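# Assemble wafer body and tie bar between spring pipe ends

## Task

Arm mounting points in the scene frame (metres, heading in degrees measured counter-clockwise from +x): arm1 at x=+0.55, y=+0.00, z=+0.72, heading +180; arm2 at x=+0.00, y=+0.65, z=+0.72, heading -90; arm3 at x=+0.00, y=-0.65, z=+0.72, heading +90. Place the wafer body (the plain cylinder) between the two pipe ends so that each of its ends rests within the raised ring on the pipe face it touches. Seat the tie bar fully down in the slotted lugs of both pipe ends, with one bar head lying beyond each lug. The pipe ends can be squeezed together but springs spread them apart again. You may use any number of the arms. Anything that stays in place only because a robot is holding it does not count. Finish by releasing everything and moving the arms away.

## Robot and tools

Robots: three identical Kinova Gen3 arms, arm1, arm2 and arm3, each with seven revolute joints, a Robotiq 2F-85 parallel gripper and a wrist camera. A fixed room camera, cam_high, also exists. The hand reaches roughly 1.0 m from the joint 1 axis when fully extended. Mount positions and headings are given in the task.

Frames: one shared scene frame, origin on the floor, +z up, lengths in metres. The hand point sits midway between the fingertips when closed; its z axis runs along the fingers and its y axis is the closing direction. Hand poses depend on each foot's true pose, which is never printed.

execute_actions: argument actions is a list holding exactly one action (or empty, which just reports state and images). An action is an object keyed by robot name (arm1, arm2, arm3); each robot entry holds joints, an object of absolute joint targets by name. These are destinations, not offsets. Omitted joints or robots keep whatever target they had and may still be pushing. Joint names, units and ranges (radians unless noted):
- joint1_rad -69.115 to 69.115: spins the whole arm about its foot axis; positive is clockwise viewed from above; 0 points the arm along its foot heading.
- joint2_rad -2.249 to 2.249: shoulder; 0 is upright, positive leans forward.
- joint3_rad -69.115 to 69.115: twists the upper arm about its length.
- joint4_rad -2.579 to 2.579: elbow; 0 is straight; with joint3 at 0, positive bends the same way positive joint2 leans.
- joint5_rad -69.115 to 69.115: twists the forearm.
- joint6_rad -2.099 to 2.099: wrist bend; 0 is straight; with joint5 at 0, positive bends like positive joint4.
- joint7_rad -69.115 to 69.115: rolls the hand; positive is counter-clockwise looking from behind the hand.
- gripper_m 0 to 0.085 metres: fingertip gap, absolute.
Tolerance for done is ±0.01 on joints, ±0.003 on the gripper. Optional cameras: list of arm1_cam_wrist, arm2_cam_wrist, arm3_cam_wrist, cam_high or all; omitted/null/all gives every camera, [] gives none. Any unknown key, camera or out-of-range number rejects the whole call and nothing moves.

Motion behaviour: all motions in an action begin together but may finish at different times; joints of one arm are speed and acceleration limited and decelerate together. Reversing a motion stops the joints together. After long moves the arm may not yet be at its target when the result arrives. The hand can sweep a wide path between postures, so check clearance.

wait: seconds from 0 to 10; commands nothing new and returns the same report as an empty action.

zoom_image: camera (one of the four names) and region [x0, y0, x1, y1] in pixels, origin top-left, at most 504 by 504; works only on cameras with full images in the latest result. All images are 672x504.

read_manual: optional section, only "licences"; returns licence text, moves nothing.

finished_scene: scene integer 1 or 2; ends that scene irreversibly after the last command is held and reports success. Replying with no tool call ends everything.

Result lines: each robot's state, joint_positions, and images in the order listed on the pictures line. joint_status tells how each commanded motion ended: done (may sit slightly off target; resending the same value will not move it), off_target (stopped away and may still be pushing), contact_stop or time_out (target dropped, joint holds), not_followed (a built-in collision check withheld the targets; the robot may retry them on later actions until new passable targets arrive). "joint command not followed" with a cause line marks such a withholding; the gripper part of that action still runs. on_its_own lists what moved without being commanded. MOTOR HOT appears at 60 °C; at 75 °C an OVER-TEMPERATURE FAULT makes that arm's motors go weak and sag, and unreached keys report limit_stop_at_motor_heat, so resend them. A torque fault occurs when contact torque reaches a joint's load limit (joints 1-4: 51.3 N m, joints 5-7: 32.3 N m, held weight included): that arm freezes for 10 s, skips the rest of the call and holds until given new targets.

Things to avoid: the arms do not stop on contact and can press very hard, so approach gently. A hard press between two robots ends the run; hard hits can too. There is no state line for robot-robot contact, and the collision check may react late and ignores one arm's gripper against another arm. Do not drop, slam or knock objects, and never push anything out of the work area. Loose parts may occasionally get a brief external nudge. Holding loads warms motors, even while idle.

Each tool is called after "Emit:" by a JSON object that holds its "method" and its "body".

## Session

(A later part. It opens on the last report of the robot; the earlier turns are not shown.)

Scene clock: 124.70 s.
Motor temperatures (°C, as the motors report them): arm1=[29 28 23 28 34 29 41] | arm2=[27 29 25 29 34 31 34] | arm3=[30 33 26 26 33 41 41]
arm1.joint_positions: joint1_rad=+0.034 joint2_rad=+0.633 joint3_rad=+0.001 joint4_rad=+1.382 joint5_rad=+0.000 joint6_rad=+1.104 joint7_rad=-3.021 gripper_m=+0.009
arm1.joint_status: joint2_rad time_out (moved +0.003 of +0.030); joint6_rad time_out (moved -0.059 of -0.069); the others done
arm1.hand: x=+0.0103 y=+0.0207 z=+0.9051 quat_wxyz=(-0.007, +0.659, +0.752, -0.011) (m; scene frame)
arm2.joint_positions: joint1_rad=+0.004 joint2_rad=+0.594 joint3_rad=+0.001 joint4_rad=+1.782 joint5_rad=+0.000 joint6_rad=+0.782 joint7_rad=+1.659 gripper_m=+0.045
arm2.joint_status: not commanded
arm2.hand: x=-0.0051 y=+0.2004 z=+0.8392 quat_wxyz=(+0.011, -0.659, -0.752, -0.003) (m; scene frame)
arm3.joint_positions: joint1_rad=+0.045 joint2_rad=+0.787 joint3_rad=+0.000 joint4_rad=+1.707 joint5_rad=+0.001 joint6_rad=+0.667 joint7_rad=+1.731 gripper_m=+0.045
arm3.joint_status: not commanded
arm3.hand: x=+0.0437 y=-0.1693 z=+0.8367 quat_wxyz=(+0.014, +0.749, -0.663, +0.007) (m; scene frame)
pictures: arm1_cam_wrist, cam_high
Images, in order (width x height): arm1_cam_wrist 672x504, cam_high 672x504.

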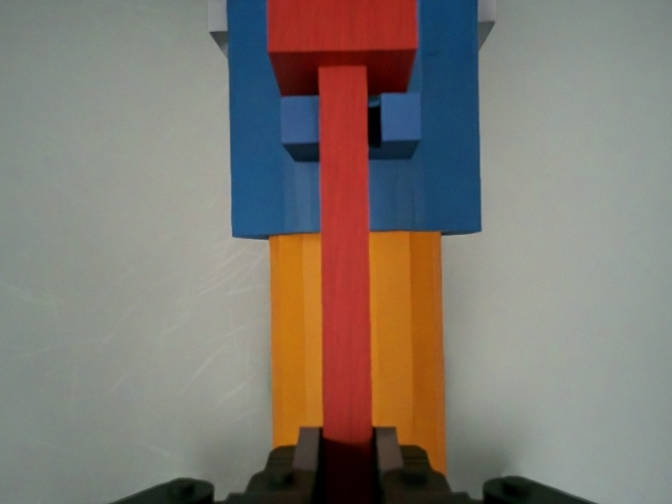

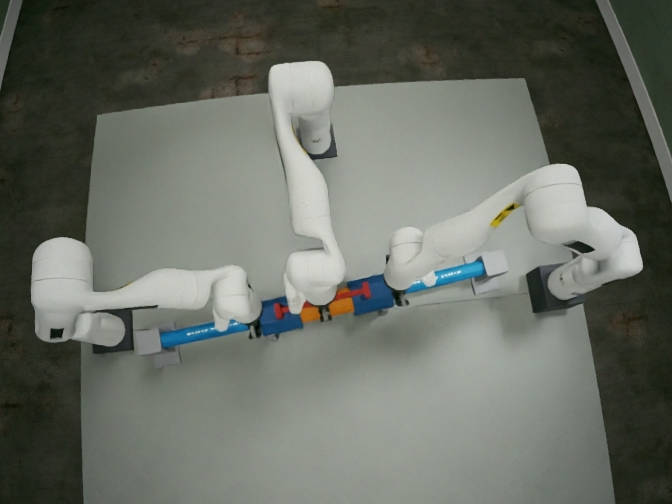

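Emit:
{"method": "execute_actions", "body": {"actions": [{"arm1":{"joints":{"joint1_rad":0.029,"joint7_rad":-3.022,"joint2_rad":0.631,"joint4_rad":1.346,"joint6_rad":1.1646}}}], "cameras": ["arm1_cam_wrist"]}}

Emit:
{"method": "execute_actions", "body": {"actions": [{"arm1":{"joints":{"joint2_rad":0.6595,"joint4_rad":1.389,"joint6_rad":1.093}}}], "cameras": ["arm1_cam_wrist","cam_high"]}}

Emit:
{"method": "zoom_image", "body": {"camera": "cam_high", "region": [220, 250, 440, 360]}}

Scene clock: 125.63 s.
Motor temperatures (°C, as the motors report them): arm1=[29 28 23 28 34 29 41] | arm2=[27 29 25 29 34 31 34] | arm3=[30 33 26 26 33 41 41]
arm1.joint_positions: joint1_rad=+0.029 joint2_rad=+0.632 joint3_rad=+0.000 joint4_rad=+1.347 joint5_rad=+0.000 joint6_rad=+1.165 joint7_rad=-3.022 gripper_m=+0.009
arm1.joint_status: all done
arm1.hand: x=+0.0135 y=+0.0181 z=+0.9155 quat_wxyz=(+0.002, +0.658, +0.753, -0.003) (m; scene frame)
arm2.joint_positions: joint1_rad=+0.003 joint2_rad=+0.593 joint3_rad=+0.001 joint4_rad=+1.782 joint5_rad=+0.000 joint6_rad=+0.782 joint7_rad=+1.659 gripper_m=+0.045
arm2.joint_status: not commanded
arm2.hand: x=-0.0048 y=+0.2004 z=+0.8392 quat_wxyz=(+0.011, -0.659, -0.752, -0.004) (m; scene frame)
arm3.joint_positions: joint1_rad=+0.045 joint2_rad=+0.787 joint3_rad=+0.000 joint4_rad=+1.707 joint5_rad=+0.001 joint6_rad=+0.667 joint7_rad=+1.731 gripper_m=+0.045
arm3.joint_status: not commanded
arm3.hand: x=+0.0438 y=-0.1693 z=+0.8367 quat_wxyz=(+0.014, +0.749, -0.663, +0.007) (m; scene frame)
pictures: arm1_cam_wrist
Images, in order (width x height): arm1_cam_wrist 672x504.

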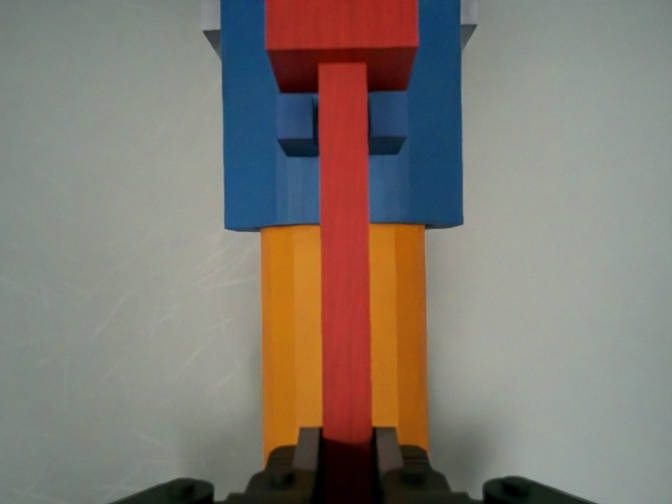

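Scene clock: 127.73 s.
Motor temperatures (°C, as the motors report them): arm1=[29 28 23 28 34 29 41] | arm2=[27 29 25 29 34 31 34] | arm3=[30 33 26 26 33 41 41]
arm1.joint_positions: joint1_rad=+0.030 joint2_rad=+0.632 joint3_rad=+0.000 joint4_rad=+1.384 joint5_rad=-0.001 joint6_rad=+1.103 joint7_rad=-3.022 gripper_m=+0.009
arm1.joint_status: joint2_rad time_out (moved +0.000 of +0.027); joint6_rad time_out (moved -0.061 of -0.072); the others done
arm1.hand: x=+0.0108 y=+0.0182 z=+0.9051 quat_wxyz=(-0.006, +0.658, +0.753, -0.011) (m; scene frame)
arm2.joint_positions: joint1_rad=+0.004 joint2_rad=+0.594 joint3_rad=+0.001 joint4_rad=+1.782 joint5_rad=+0.000 joint6_rad=+0.782 joint7_rad=+1.659 gripper_m=+0.045
arm2.joint_status: not commanded
arm2.hand: x=-0.0051 y=+0.2004 z=+0.8392 quat_wxyz=(+0.011, -0.659, -0.752, -0.003) (m; scene frame)
arm3.joint_positions: joint1_rad=+0.045 joint2_rad=+0.787 joint3_rad=+0.000 joint4_rad=+1.707 joint5_rad=+0.001 joint6_rad=+0.667 joint7_rad=+1.731 gripper_m=+0.045
arm3.joint_status: not commanded
arm3.hand: x=+0.0438 y=-0.1692 z=+0.8368 quat_wxyz=(+0.014, +0.749, -0.663, +0.007) (m; scene frame)
pictures: arm1_cam_wrist, cam_high
Images, in order (width x height): arm1_cam_wrist 672x504, cam_high 672x504.

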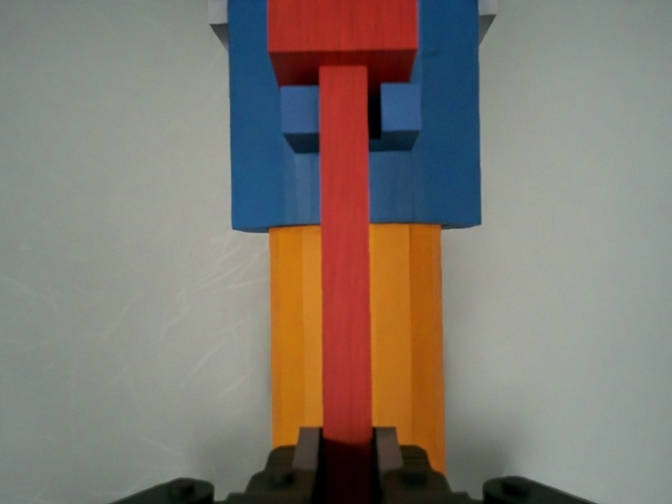

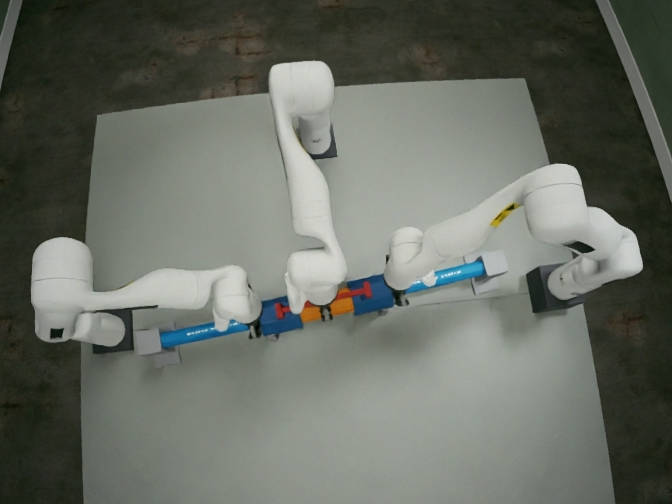

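Region (220, 250, 440, 360) of cam_high's 672x504 image, scaled by 2.291, with more detail than that image has.

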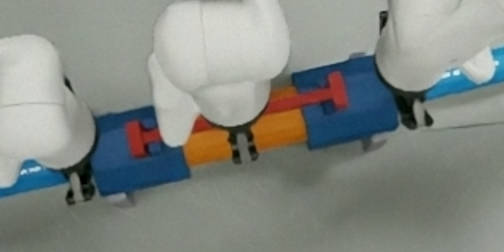

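Emit:
{"method": "execute_actions", "body": {"actions": [{"arm1":{"joints":{"gripper_m":0.05}}}], "cameras": []}}

Emit:
{"method": "execute_actions", "body": {"actions": [{"arm1":{"joints":{"joint1_rad":-0.03,"joint7_rad":0.06,"joint2_rad":0.5966,"joint4_rad":1.298,"joint6_rad":1.247}}}], "cameras": ["arm1_cam_wrist"]}}

Scene clock: 129.03 s.
Motor temperatures (°C, as the motors report them): arm1=[29 28 23 28 34 29 41] | arm2=[27 29 25 29 34 31 34] | arm3=[30 33 26 26 33 41 41]
arm1.joint_positions: joint1_rad=+0.029 joint2_rad=+0.635 joint3_rad=+0.000 joint4_rad=+1.385 joint5_rad=+0.000 joint6_rad=+1.102 joint7_rad=-3.022 gripper_m=+0.050
arm1.joint_status: all done
arm1.hand: x=+0.0111 y=+0.0180 z=+0.9031 quat_wxyz=(-0.006, +0.658, +0.753, -0.010) (m; scene frame)
arm2.joint_positions: joint1_rad=+0.003 joint2_rad=+0.594 joint3_rad=+0.001 joint4_rad=+1.782 joint5_rad=+0.000 joint6_rad=+0.782 joint7_rad=+1.659 gripper_m=+0.045
arm2.joint_status: not commanded
arm2.hand: x=-0.0049 y=+0.2004 z=+0.8392 quat_wxyz=(+0.011, -0.659, -0.752, -0.003) (m; scene frame)
arm3.joint_positions: joint1_rad=+0.045 joint2_rad=+0.787 joint3_rad=+0.000 joint4_rad=+1.707 joint5_rad=+0.001 joint6_rad=+0.667 joint7_rad=+1.731 gripper_m=+0.045
arm3.joint_status: not commanded
arm3.hand: x=+0.0439 y=-0.1693 z=+0.8368 quat_wxyz=(+0.014, +0.749, -0.663, +0.007) (m; scene frame)
pictures: none
No camera images: the call's "cameras" was empty. Leave "cameras" out to get every camera's image.

Scene clock: 132.10 s.
Motor temperatures (°C, as the motors report them): arm1=[29 28 23 28 34 29 41] | arm2=[27 29 25 29 34 31 34] | arm3=[30 33 26 26 33 41 41]
arm1.joint_positions: joint1_rad=-0.030 joint2_rad=+0.597 joint3_rad=+0.000 joint4_rad=+1.298 joint5_rad=+0.000 joint6_rad=+1.247 joint7_rad=+0.060 gripper_m=+0.050
arm1.joint_status: all done
arm1.hand: x=+0.0157 y=-0.0131 z=+0.9491 quat_wxyz=(-0.004, -0.753, +0.658, -0.002) (m; scene frame)
arm2.joint_positions: joint1_rad=+0.003 joint2_rad=+0.594 joint3_rad=+0.001 joint4_rad=+1.782 joint5_rad=+0.000 joint6_rad=+0.782 joint7_rad=+1.659 gripper_m=+0.045
arm2.joint_status: not commanded
arm2.hand: x=-0.0049 y=+0.2004 z=+0.8392 quat_wxyz=(+0.011, -0.659, -0.752, -0.003) (m; scene frame)
arm3.joint_positions: joint1_rad=+0.045 joint2_rad=+0.787 joint3_rad=+0.000 joint4_rad=+1.707 joint5_rad=+0.001 joint6_rad=+0.667 joint7_rad=+1.731 gripper_m=+0.045
arm3.joint_status: not commanded
arm3.hand: x=+0.0439 y=-0.1693 z=+0.8368 quat_wxyz=(+0.014, +0.749, -0.663, +0.007) (m; scene frame)
pictures: arm1_cam_wrist
Images, in order (width x height): arm1_cam_wrist 672x504.

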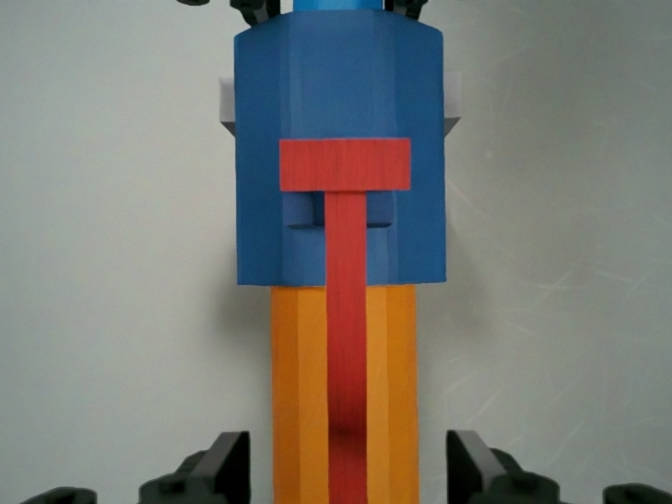

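Emit:
{"method": "execute_actions", "body": {"actions": [{"arm1":{"joints":{"joint1_rad":0.025,"joint7_rad":0.115,"joint2_rad":0.6456,"joint4_rad":1.3625,"joint6_rad":1.1335}}}], "cameras": []}}

Emit:
{"method": "execute_actions", "body": {"actions": [{"arm1":{"joints":{"gripper_m":0.0}}}], "cameras": []}}

Emit:
{"method": "execute_actions", "body": {"actions": [{"arm1":{"joints":{"joint1_rad":0.011,"joint7_rad":0.101,"joint2_rad":0.631,"joint4_rad":1.352,"joint6_rad":1.1586}}}], "cameras": ["arm1_cam_wrist"]}}

Emit:
{"method": "execute_actions", "body": {"actions": [{"arm1":{"joints":{"joint2_rad":0.6563,"joint4_rad":1.3953,"joint6_rad":1.09}}}], "cameras": ["arm1_cam_wrist"]}}

Scene clock: 133.43 s.
Motor temperatures (°C, as the motors report them): arm1=[29 28 23 28 34 29 41] | arm2=[27 29 25 29 34 31 34] | arm3=[30 33 26 26 33 41 41]
arm1.joint_positions: joint1_rad=+0.025 joint2_rad=+0.646 joint3_rad=+0.000 joint4_rad=+1.363 joint5_rad=+0.000 joint6_rad=+1.133 joint7_rad=+0.115 gripper_m=+0.050
arm1.joint_status: all done
arm1.hand: x=+0.0121 y=+0.0158 z=+0.9038 quat_wxyz=(-0.004, -0.753, +0.658, -0.002) (m; scene frame)
arm2.joint_positions: joint1_rad=+0.003 joint2_rad=+0.594 joint3_rad=+0.001 joint4_rad=+1.782 joint5_rad=+0.000 joint6_rad=+0.782 joint7_rad=+1.659 gripper_m=+0.045
arm2.joint_status: not commanded
arm2.hand: x=-0.0049 y=+0.2004 z=+0.8392 quat_wxyz=(+0.011, -0.659, -0.752, -0.003) (m; scene frame)
arm3.joint_positions: joint1_rad=+0.045 joint2_rad=+0.787 joint3_rad=+0.000 joint4_rad=+1.707 joint5_rad=+0.001 joint6_rad=+0.667 joint7_rad=+1.731 gripper_m=+0.045
arm3.joint_status: not commanded
arm3.hand: x=+0.0439 y=-0.1693 z=+0.8368 quat_wxyz=(+0.014, +0.749, -0.663, +0.007) (m; scene frame)
pictures: none
No camera images: the call's "cameras" was empty. Leave "cameras" out to get every camera's image.

Scene clock: 134.30 s.
Motor temperatures (°C, as the motors report them): arm1=[29 28 23 28 34 29 41] | arm2=[27 29 25 29 34 31 34] | arm3=[30 33 26 26 33 41 41]
arm1.joint_positions: joint1_rad=+0.025 joint2_rad=+0.645 joint3_rad=+0.000 joint4_rad=+1.362 joint5_rad=+0.000 joint6_rad=+1.134 joint7_rad=+0.115 gripper_m=+0.009
arm1.joint_status: gripper_m off_target (ended at +0.009, target +0.000)
arm1.hand: x=+0.0119 y=+0.0159 z=+0.9041 quat_wxyz=(-0.004, -0.753, +0.658, -0.001) (m; scene frame)
arm2.joint_positions: joint1_rad=+0.003 joint2_rad=+0.594 joint3_rad=+0.001 joint4_rad=+1.782 joint5_rad=+0.000 joint6_rad=+0.782 joint7_rad=+1.659 gripper_m=+0.045
arm2.joint_status: not commanded
arm2.hand: x=-0.0049 y=+0.2004 z=+0.8392 quat_wxyz=(+0.011, -0.659, -0.752, -0.003) (m; scene frame)
arm3.joint_positions: joint1_rad=+0.045 joint2_rad=+0.787 joint3_rad=+0.000 joint4_rad=+1.707 joint5_rad=+0.001 joint6_rad=+0.667 joint7_rad=+1.731 gripper_m=+0.045
arm3.joint_status: not commanded
arm3.hand: x=+0.0438 y=-0.1693 z=+0.8368 quat_wxyz=(+0.014, +0.749, -0.663, +0.007) (m; scene frame)
pictures: none
No camera images: the call's "cameras" was empty. Leave "cameras" out to get every camera's image.

Scene clock: 134.83 s.
Motor temperatures (°C, as the motors report them): arm1=[29 28 23 28 34 29 41] | arm2=[27 29 25 29 34 31 34] | arm3=[30 33 26 26 33 41 41]
arm1.joint_positions: joint1_rad=+0.015 joint2_rad=+0.633 joint3_rad=+0.004 joint4_rad=+1.352 joint5_rad=+0.003 joint6_rad=+1.157 joint7_rad=+0.101 gripper_m=+0.009
arm1.joint_status: all done
arm1.hand: x=+0.0136 y=+0.0133 z=+0.9133 quat_wxyz=(-0.001, -0.751, +0.660, +0.000) (m; scene frame)
arm2.joint_positions: joint1_rad=+0.003 joint2_rad=+0.594 joint3_rad=+0.001 joint4_rad=+1.781 joint5_rad=+0.000 joint6_rad=+0.781 joint7_rad=+1.659 gripper_m=+0.045
arm2.joint_status: not commanded
arm2.hand: x=-0.0048 y=+0.1997 z=+0.8392 quat_wxyz=(+0.010, -0.659, -0.752, -0.003) (m; scene frame)
arm3.joint_positions: joint1_rad=+0.045 joint2_rad=+0.787 joint3_rad=+0.000 joint4_rad=+1.707 joint5_rad=+0.001 joint6_rad=+0.667 joint7_rad=+1.731 gripper_m=+0.045
arm3.joint_status: not commanded
arm3.hand: x=+0.0439 y=-0.1699 z=+0.8367 quat_wxyz=(+0.014, +0.749, -0.663, +0.007) (m; scene frame)
pictures: arm1_cam_wrist
Images, in order (width x height): arm1_cam_wrist 672x504.

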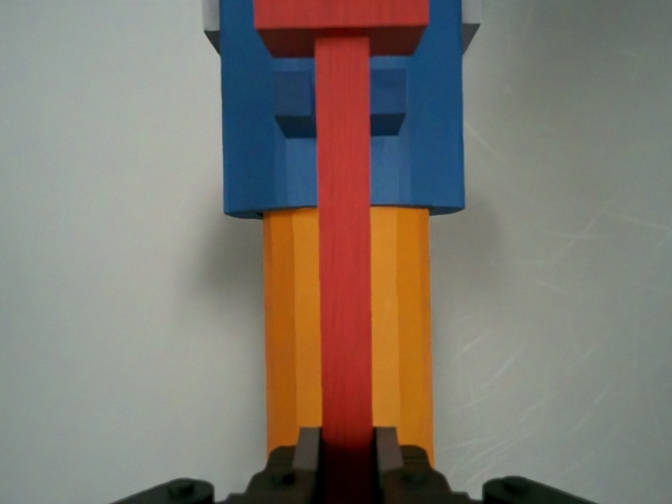

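Scene clock: 135.57 s.
Motor temperatures (°C, as the motors report them): arm1=[29 28 23 28 34 29 41] | arm2=[27 29 25 29 34 31 34] | arm3=[30 33 26 26 33 41 41]
arm1.joint_positions: joint1_rad=+0.013 joint2_rad=+0.648 joint3_rad=+0.003 joint4_rad=+1.393 joint5_rad=+0.004 joint6_rad=+1.092 joint7_rad=+0.101 gripper_m=+0.009
arm1.joint_status: all done
arm1.hand: x=+0.0131 y=+0.0120 z=+0.8936 quat_wxyz=(-0.004, -0.752, +0.659, +0.003) (m; scene frame)
arm2.joint_positions: joint1_rad=+0.003 joint2_rad=+0.594 joint3_rad=+0.001 joint4_rad=+1.781 joint5_rad=+0.000 joint6_rad=+0.781 joint7_rad=+1.659 gripper_m=+0.045
arm2.joint_status: not commanded
arm2.hand: x=-0.0048 y=+0.1997 z=+0.8392 quat_wxyz=(+0.010, -0.659, -0.752, -0.003) (m; scene frame)
arm3.joint_positions: joint1_rad=+0.045 joint2_rad=+0.787 joint3_rad=+0.000 joint4_rad=+1.707 joint5_rad=+0.001 joint6_rad=+0.667 joint7_rad=+1.731 gripper_m=+0.045
arm3.joint_status: not commanded
arm3.hand: x=+0.0438 y=-0.1699 z=+0.8367 quat_wxyz=(+0.014, +0.749, -0.663, +0.007) (m; scene frame)
pictures: arm1_cam_wrist
Images, in order (width x height): arm1_cam_wrist 672x504.

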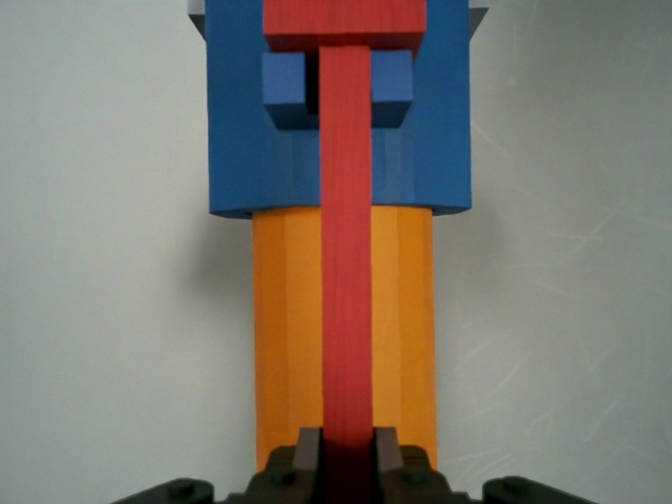

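Emit:
{"method": "execute_actions", "body": {"actions": [{"arm1":{"joints":{"joint2_rad":0.664,"joint4_rad":1.4,"joint6_rad":1.078}}}], "cameras": ["arm1_cam_wrist","cam_high"]}}

Emit:
{"method": "zoom_image", "body": {"camera": "cam_high", "region": [220, 250, 440, 360]}}

Scene clock: 137.33 s.
Motor temperatures (°C, as the motors report them): arm1=[29 28 23 28 34 29 41] | arm2=[27 29 25 29 34 31 34] | arm3=[30 33 26 26 33 41 41]
arm1.joint_positions: joint1_rad=+0.013 joint2_rad=+0.644 joint3_rad=+0.003 joint4_rad=+1.397 joint5_rad=+0.003 joint6_rad=+1.086 joint7_rad=+0.101 gripper_m=+0.009
arm1.joint_status: joint2_rad time_out (moved -0.004 of +0.016); the others done
arm1.hand: x=+0.0126 y=+0.0113 z=+0.8949 quat_wxyz=(-0.007, -0.752, +0.659, +0.005) (m; scene frame)
arm2.joint_positions: joint1_rad=+0.003 joint2_rad=+0.594 joint3_rad=+0.001 joint4_rad=+1.781 joint5_rad=+0.000 joint6_rad=+0.781 joint7_rad=+1.659 gripper_m=+0.045
arm2.joint_status: not commanded
arm2.hand: x=-0.0048 y=+0.1997 z=+0.8392 quat_wxyz=(+0.010, -0.659, -0.752, -0.003) (m; scene frame)
arm3.joint_positions: joint1_rad=+0.045 joint2_rad=+0.787 joint3_rad=+0.000 joint4_rad=+1.708 joint5_rad=+0.001 joint6_rad=+0.667 joint7_rad=+1.731 gripper_m=+0.045
arm3.joint_status: not commanded
arm3.hand: x=+0.0438 y=-0.1699 z=+0.8367 quat_wxyz=(+0.014, +0.749, -0.663, +0.007) (m; scene frame)
pictures: arm1_cam_wrist, cam_high
Images, in order (width x height): arm1_cam_wrist 672x504, cam_high 672x504.

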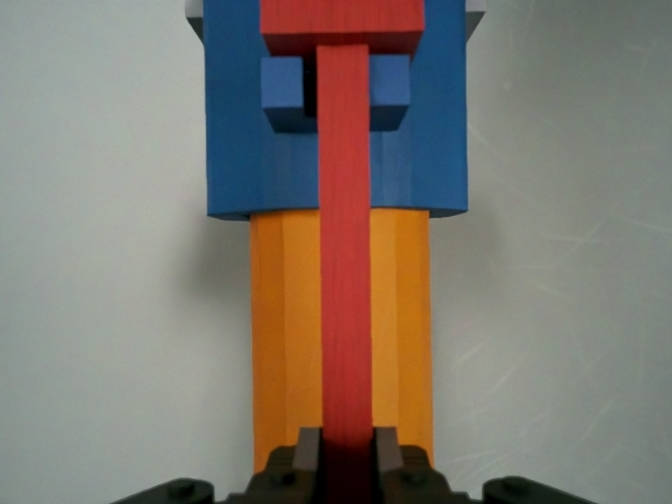

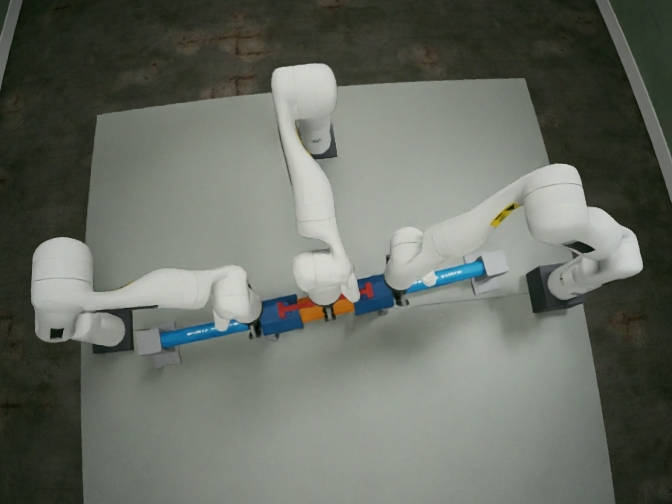

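Region (220, 250, 440, 360) of cam_high's 672x504 image, scaled by 2.291, with more detail than that image has.

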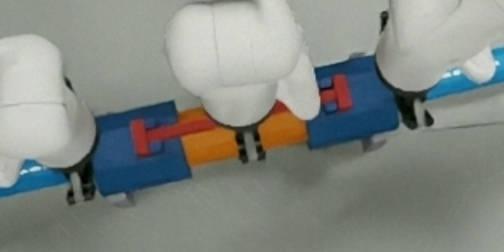

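Emit:
{"method": "execute_actions", "body": {"actions": [{"arm1":{"joints":{"gripper_m":0.06}}}], "cameras": []}}

Emit:
{"method": "execute_actions", "body": {"actions": [{"arm1":{"joints":{"joint1_rad":0.015,"joint3_rad":0,"joint5_rad":0,"joint2_rad":0.197,"joint4_rad":2.491,"joint6_rad":-0.368,"joint7_rad":-1.5}}}], "cameras": ["arm1_cam_wrist"]}}

Scene clock: 138.50 s.
Motor temperatures (°C, as the motors report them): arm1=[29 28 23 28 34 29 41] | arm2=[27 29 25 29 34 31 34] | arm3=[30 33 26 26 33 41 41]
arm1.joint_positions: joint1_rad=+0.011 joint2_rad=+0.648 joint3_rad=+0.000 joint4_rad=+1.398 joint5_rad=+0.000 joint6_rad=+1.084 joint7_rad=+0.101 gripper_m=+0.060
arm1.joint_status: all done
arm1.hand: x=+0.0126 y=+0.0083 z=+0.8928 quat_wxyz=(-0.008, -0.753, +0.658, +0.003) (m; scene frame)
arm2.joint_positions: joint1_rad=+0.003 joint2_rad=+0.594 joint3_rad=+0.001 joint4_rad=+1.781 joint5_rad=+0.000 joint6_rad=+0.781 joint7_rad=+1.659 gripper_m=+0.045
arm2.joint_status: not commanded
arm2.hand: x=-0.0048 y=+0.1997 z=+0.8392 quat_wxyz=(+0.010, -0.659, -0.752, -0.003) (m; scene frame)
arm3.joint_positions: joint1_rad=+0.045 joint2_rad=+0.787 joint3_rad=+0.000 joint4_rad=+1.707 joint5_rad=+0.001 joint6_rad=+0.667 joint7_rad=+1.731 gripper_m=+0.045
arm3.joint_status: not commanded
arm3.hand: x=+0.0439 y=-0.1699 z=+0.8367 quat_wxyz=(+0.014, +0.749, -0.663, +0.007) (m; scene frame)
pictures: none
No camera images: the call's "cameras" was empty. Leave "cameras" out to get every camera's image.

Scene clock: 140.97 s.
Motor temperatures (°C, as the motors report them): arm1=[29 28 23 28 34 29 41] | arm2=[27 29 25 29 34 31 34] | arm3=[30 33 26 26 33 41 41]
arm1.joint_positions: joint1_rad=+0.015 joint2_rad=+0.197 joint3_rad=+0.000 joint4_rad=+2.491 joint5_rad=+0.000 joint6_rad=-0.368 joint7_rad=-1.500 gripper_m=+0.060
arm1.joint_status: all done
arm1.hand: x=+0.1019 y=+0.0133 z=+0.9299 quat_wxyz=(-0.400, -0.044, +0.915, +0.005) (m; scene frame)
arm2.joint_positions: joint1_rad=+0.003 joint2_rad=+0.594 joint3_rad=+0.001 joint4_rad=+1.781 joint5_rad=+0.000 joint6_rad=+0.781 joint7_rad=+1.659 gripper_m=+0.045
arm2.joint_status: not commanded
arm2.hand: x=-0.0048 y=+0.1997 z=+0.8392 quat_wxyz=(+0.010, -0.659, -0.752, -0.003) (m; scene frame)
arm3.joint_positions: joint1_rad=+0.046 joint2_rad=+0.787 joint3_rad=+0.000 joint4_rad=+1.708 joint5_rad=+0.001 joint6_rad=+0.667 joint7_rad=+1.731 gripper_m=+0.045
arm3.joint_status: not commanded
arm3.hand: x=+0.0439 y=-0.1699 z=+0.8367 quat_wxyz=(+0.014, +0.749, -0.663, +0.007) (m; scene frame)
pictures: arm1_cam_wrist
Images, in order (width x height): arm1_cam_wrist 672x504.

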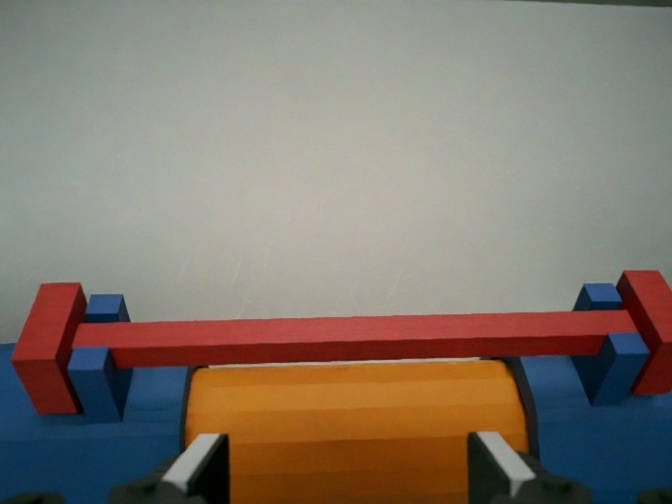

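Seated. Retreat.

Emit:
{"method": "execute_actions", "body": {"actions": [{"arm2":{"joints":{"joint1_rad":0.034,"joint2_rad":0.4405,"joint4_rad":2.0853,"joint6_rad":0.616,"gripper_m":0.065}},"arm3":{"joints":{"joint1_rad":0.094,"joint2_rad":0.646,"joint4_rad":2.0667,"joint6_rad":0.429,"gripper_m":0.065}},"arm1":{"joints":{"joint2_rad":0.0,"joint4_rad":1.9,"joint6_rad":1.24}}}], "cameras": []}}

Emit:
{"method": "execute_actions", "body": {"actions": [{"arm2":{"joints":{"joint2_rad":0.2,"joint4_rad":1.9,"joint6_rad":1.04}},"arm3":{"joints":{"joint2_rad":0.2,"joint4_rad":1.9,"joint6_rad":1.04}}}], "cameras": ["cam_high"]}}

Emit:
{"method": "zoom_image", "body": {"camera": "cam_high", "region": [220, 250, 440, 360]}}

Scene clock: 143.20 s.
Motor temperatures (°C, as the motors report them): arm1=[29 28 23 28 34 29 41] | arm2=[27 29 25 29 34 31 34] | arm3=[30 33 26 26 33 41 41]
arm1.joint_positions: joint1_rad=+0.015 joint2_rad=+0.000 joint3_rad=+0.000 joint4_rad=+1.900 joint5_rad=+0.000 joint6_rad=+1.240 joint7_rad=-1.500 gripper_m=+0.060
arm1.joint_status: all done
arm1.hand: x=+0.2521 y=+0.0184 z=+1.0194 quat_wxyz=(-0.002, -0.050, +0.999, -0.004) (m; scene frame)
arm2.joint_positions: joint1_rad=+0.034 joint2_rad=+0.441 joint3_rad=+0.000 joint4_rad=+2.085 joint5_rad=+0.000 joint6_rad=+0.616 joint7_rad=+1.660 gripper_m=+0.065
arm2.joint_status: all done
arm2.hand: x=-0.0191 y=+0.2884 z=+0.8413 quat_wxyz=(+0.005, -0.670, -0.742, +0.002) (m; scene frame)
arm3.joint_positions: joint1_rad=+0.094 joint2_rad=+0.646 joint3_rad=+0.000 joint4_rad=+2.067 joint5_rad=+0.000 joint6_rad=+0.429 joint7_rad=+1.730 gripper_m=+0.065
arm3.joint_status: all done
arm3.hand: x=+0.0583 y=-0.2694 z=+0.8414 quat_wxyz=(+0.007, +0.732, -0.681, +0.001) (m; scene frame)
pictures: none
No camera images: the call's "cameras" was empty. Leave "cameras" out to get every camera's image.

Scene clock: 144.83 s.
Motor temperatures (°C, as the motors report them): arm1=[29 28 23 28 34 29 41] | arm2=[27 29 25 29 34 31 34] | arm3=[30 33 26 26 33 41 41]
arm1.joint_positions: joint1_rad=+0.015 joint2_rad=+0.000 joint3_rad=+0.000 joint4_rad=+1.900 joint5_rad=+0.000 joint6_rad=+1.240 joint7_rad=-1.500 gripper_m=+0.060
arm1.joint_status: not commanded
arm1.hand: x=+0.2521 y=+0.0184 z=+1.0194 quat_wxyz=(-0.002, -0.050, +0.999, -0.004) (m; scene frame)
arm2.joint_positions: joint1_rad=+0.034 joint2_rad=+0.200 joint3_rad=+0.000 joint4_rad=+1.900 joint5_rad=+0.000 joint6_rad=+1.040 joint7_rad=+1.660 gripper_m=+0.065
arm2.joint_status: all done
arm2.hand: x=-0.0179 y=+0.2934 z=+0.9710 quat_wxyz=(+0.004, -0.670, -0.742, +0.002) (m; scene frame)
arm3.joint_positions: joint1_rad=+0.094 joint2_rad=+0.200 joint3_rad=+0.000 joint4_rad=+1.900 joint5_rad=+0.000 joint6_rad=+1.040 joint7_rad=+1.730 gripper_m=+0.065
arm3.joint_status: all done
arm3.hand: x=+0.0574 y=-0.2956 z=+1.0452 quat_wxyz=(+0.006, +0.732, -0.681, +0.000) (m; scene frame)
pictures: cam_high
Images, in order (width x height): cam_high 672x504.

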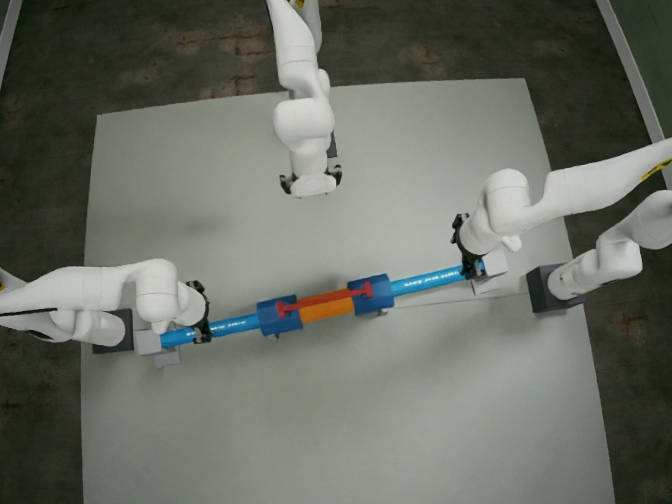

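Region (220, 250, 440, 360) of cam_high's 672x504 image, scaled by 2.291, with more detail than that image has.

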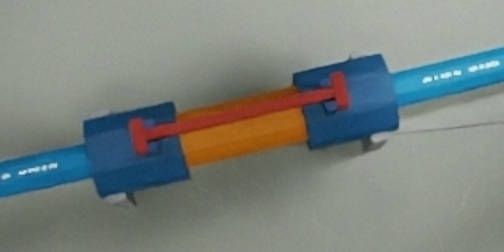

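Emit:
{"method": "finished_scene", "body": {"scene": 2}}

The scene is finished: the task was done.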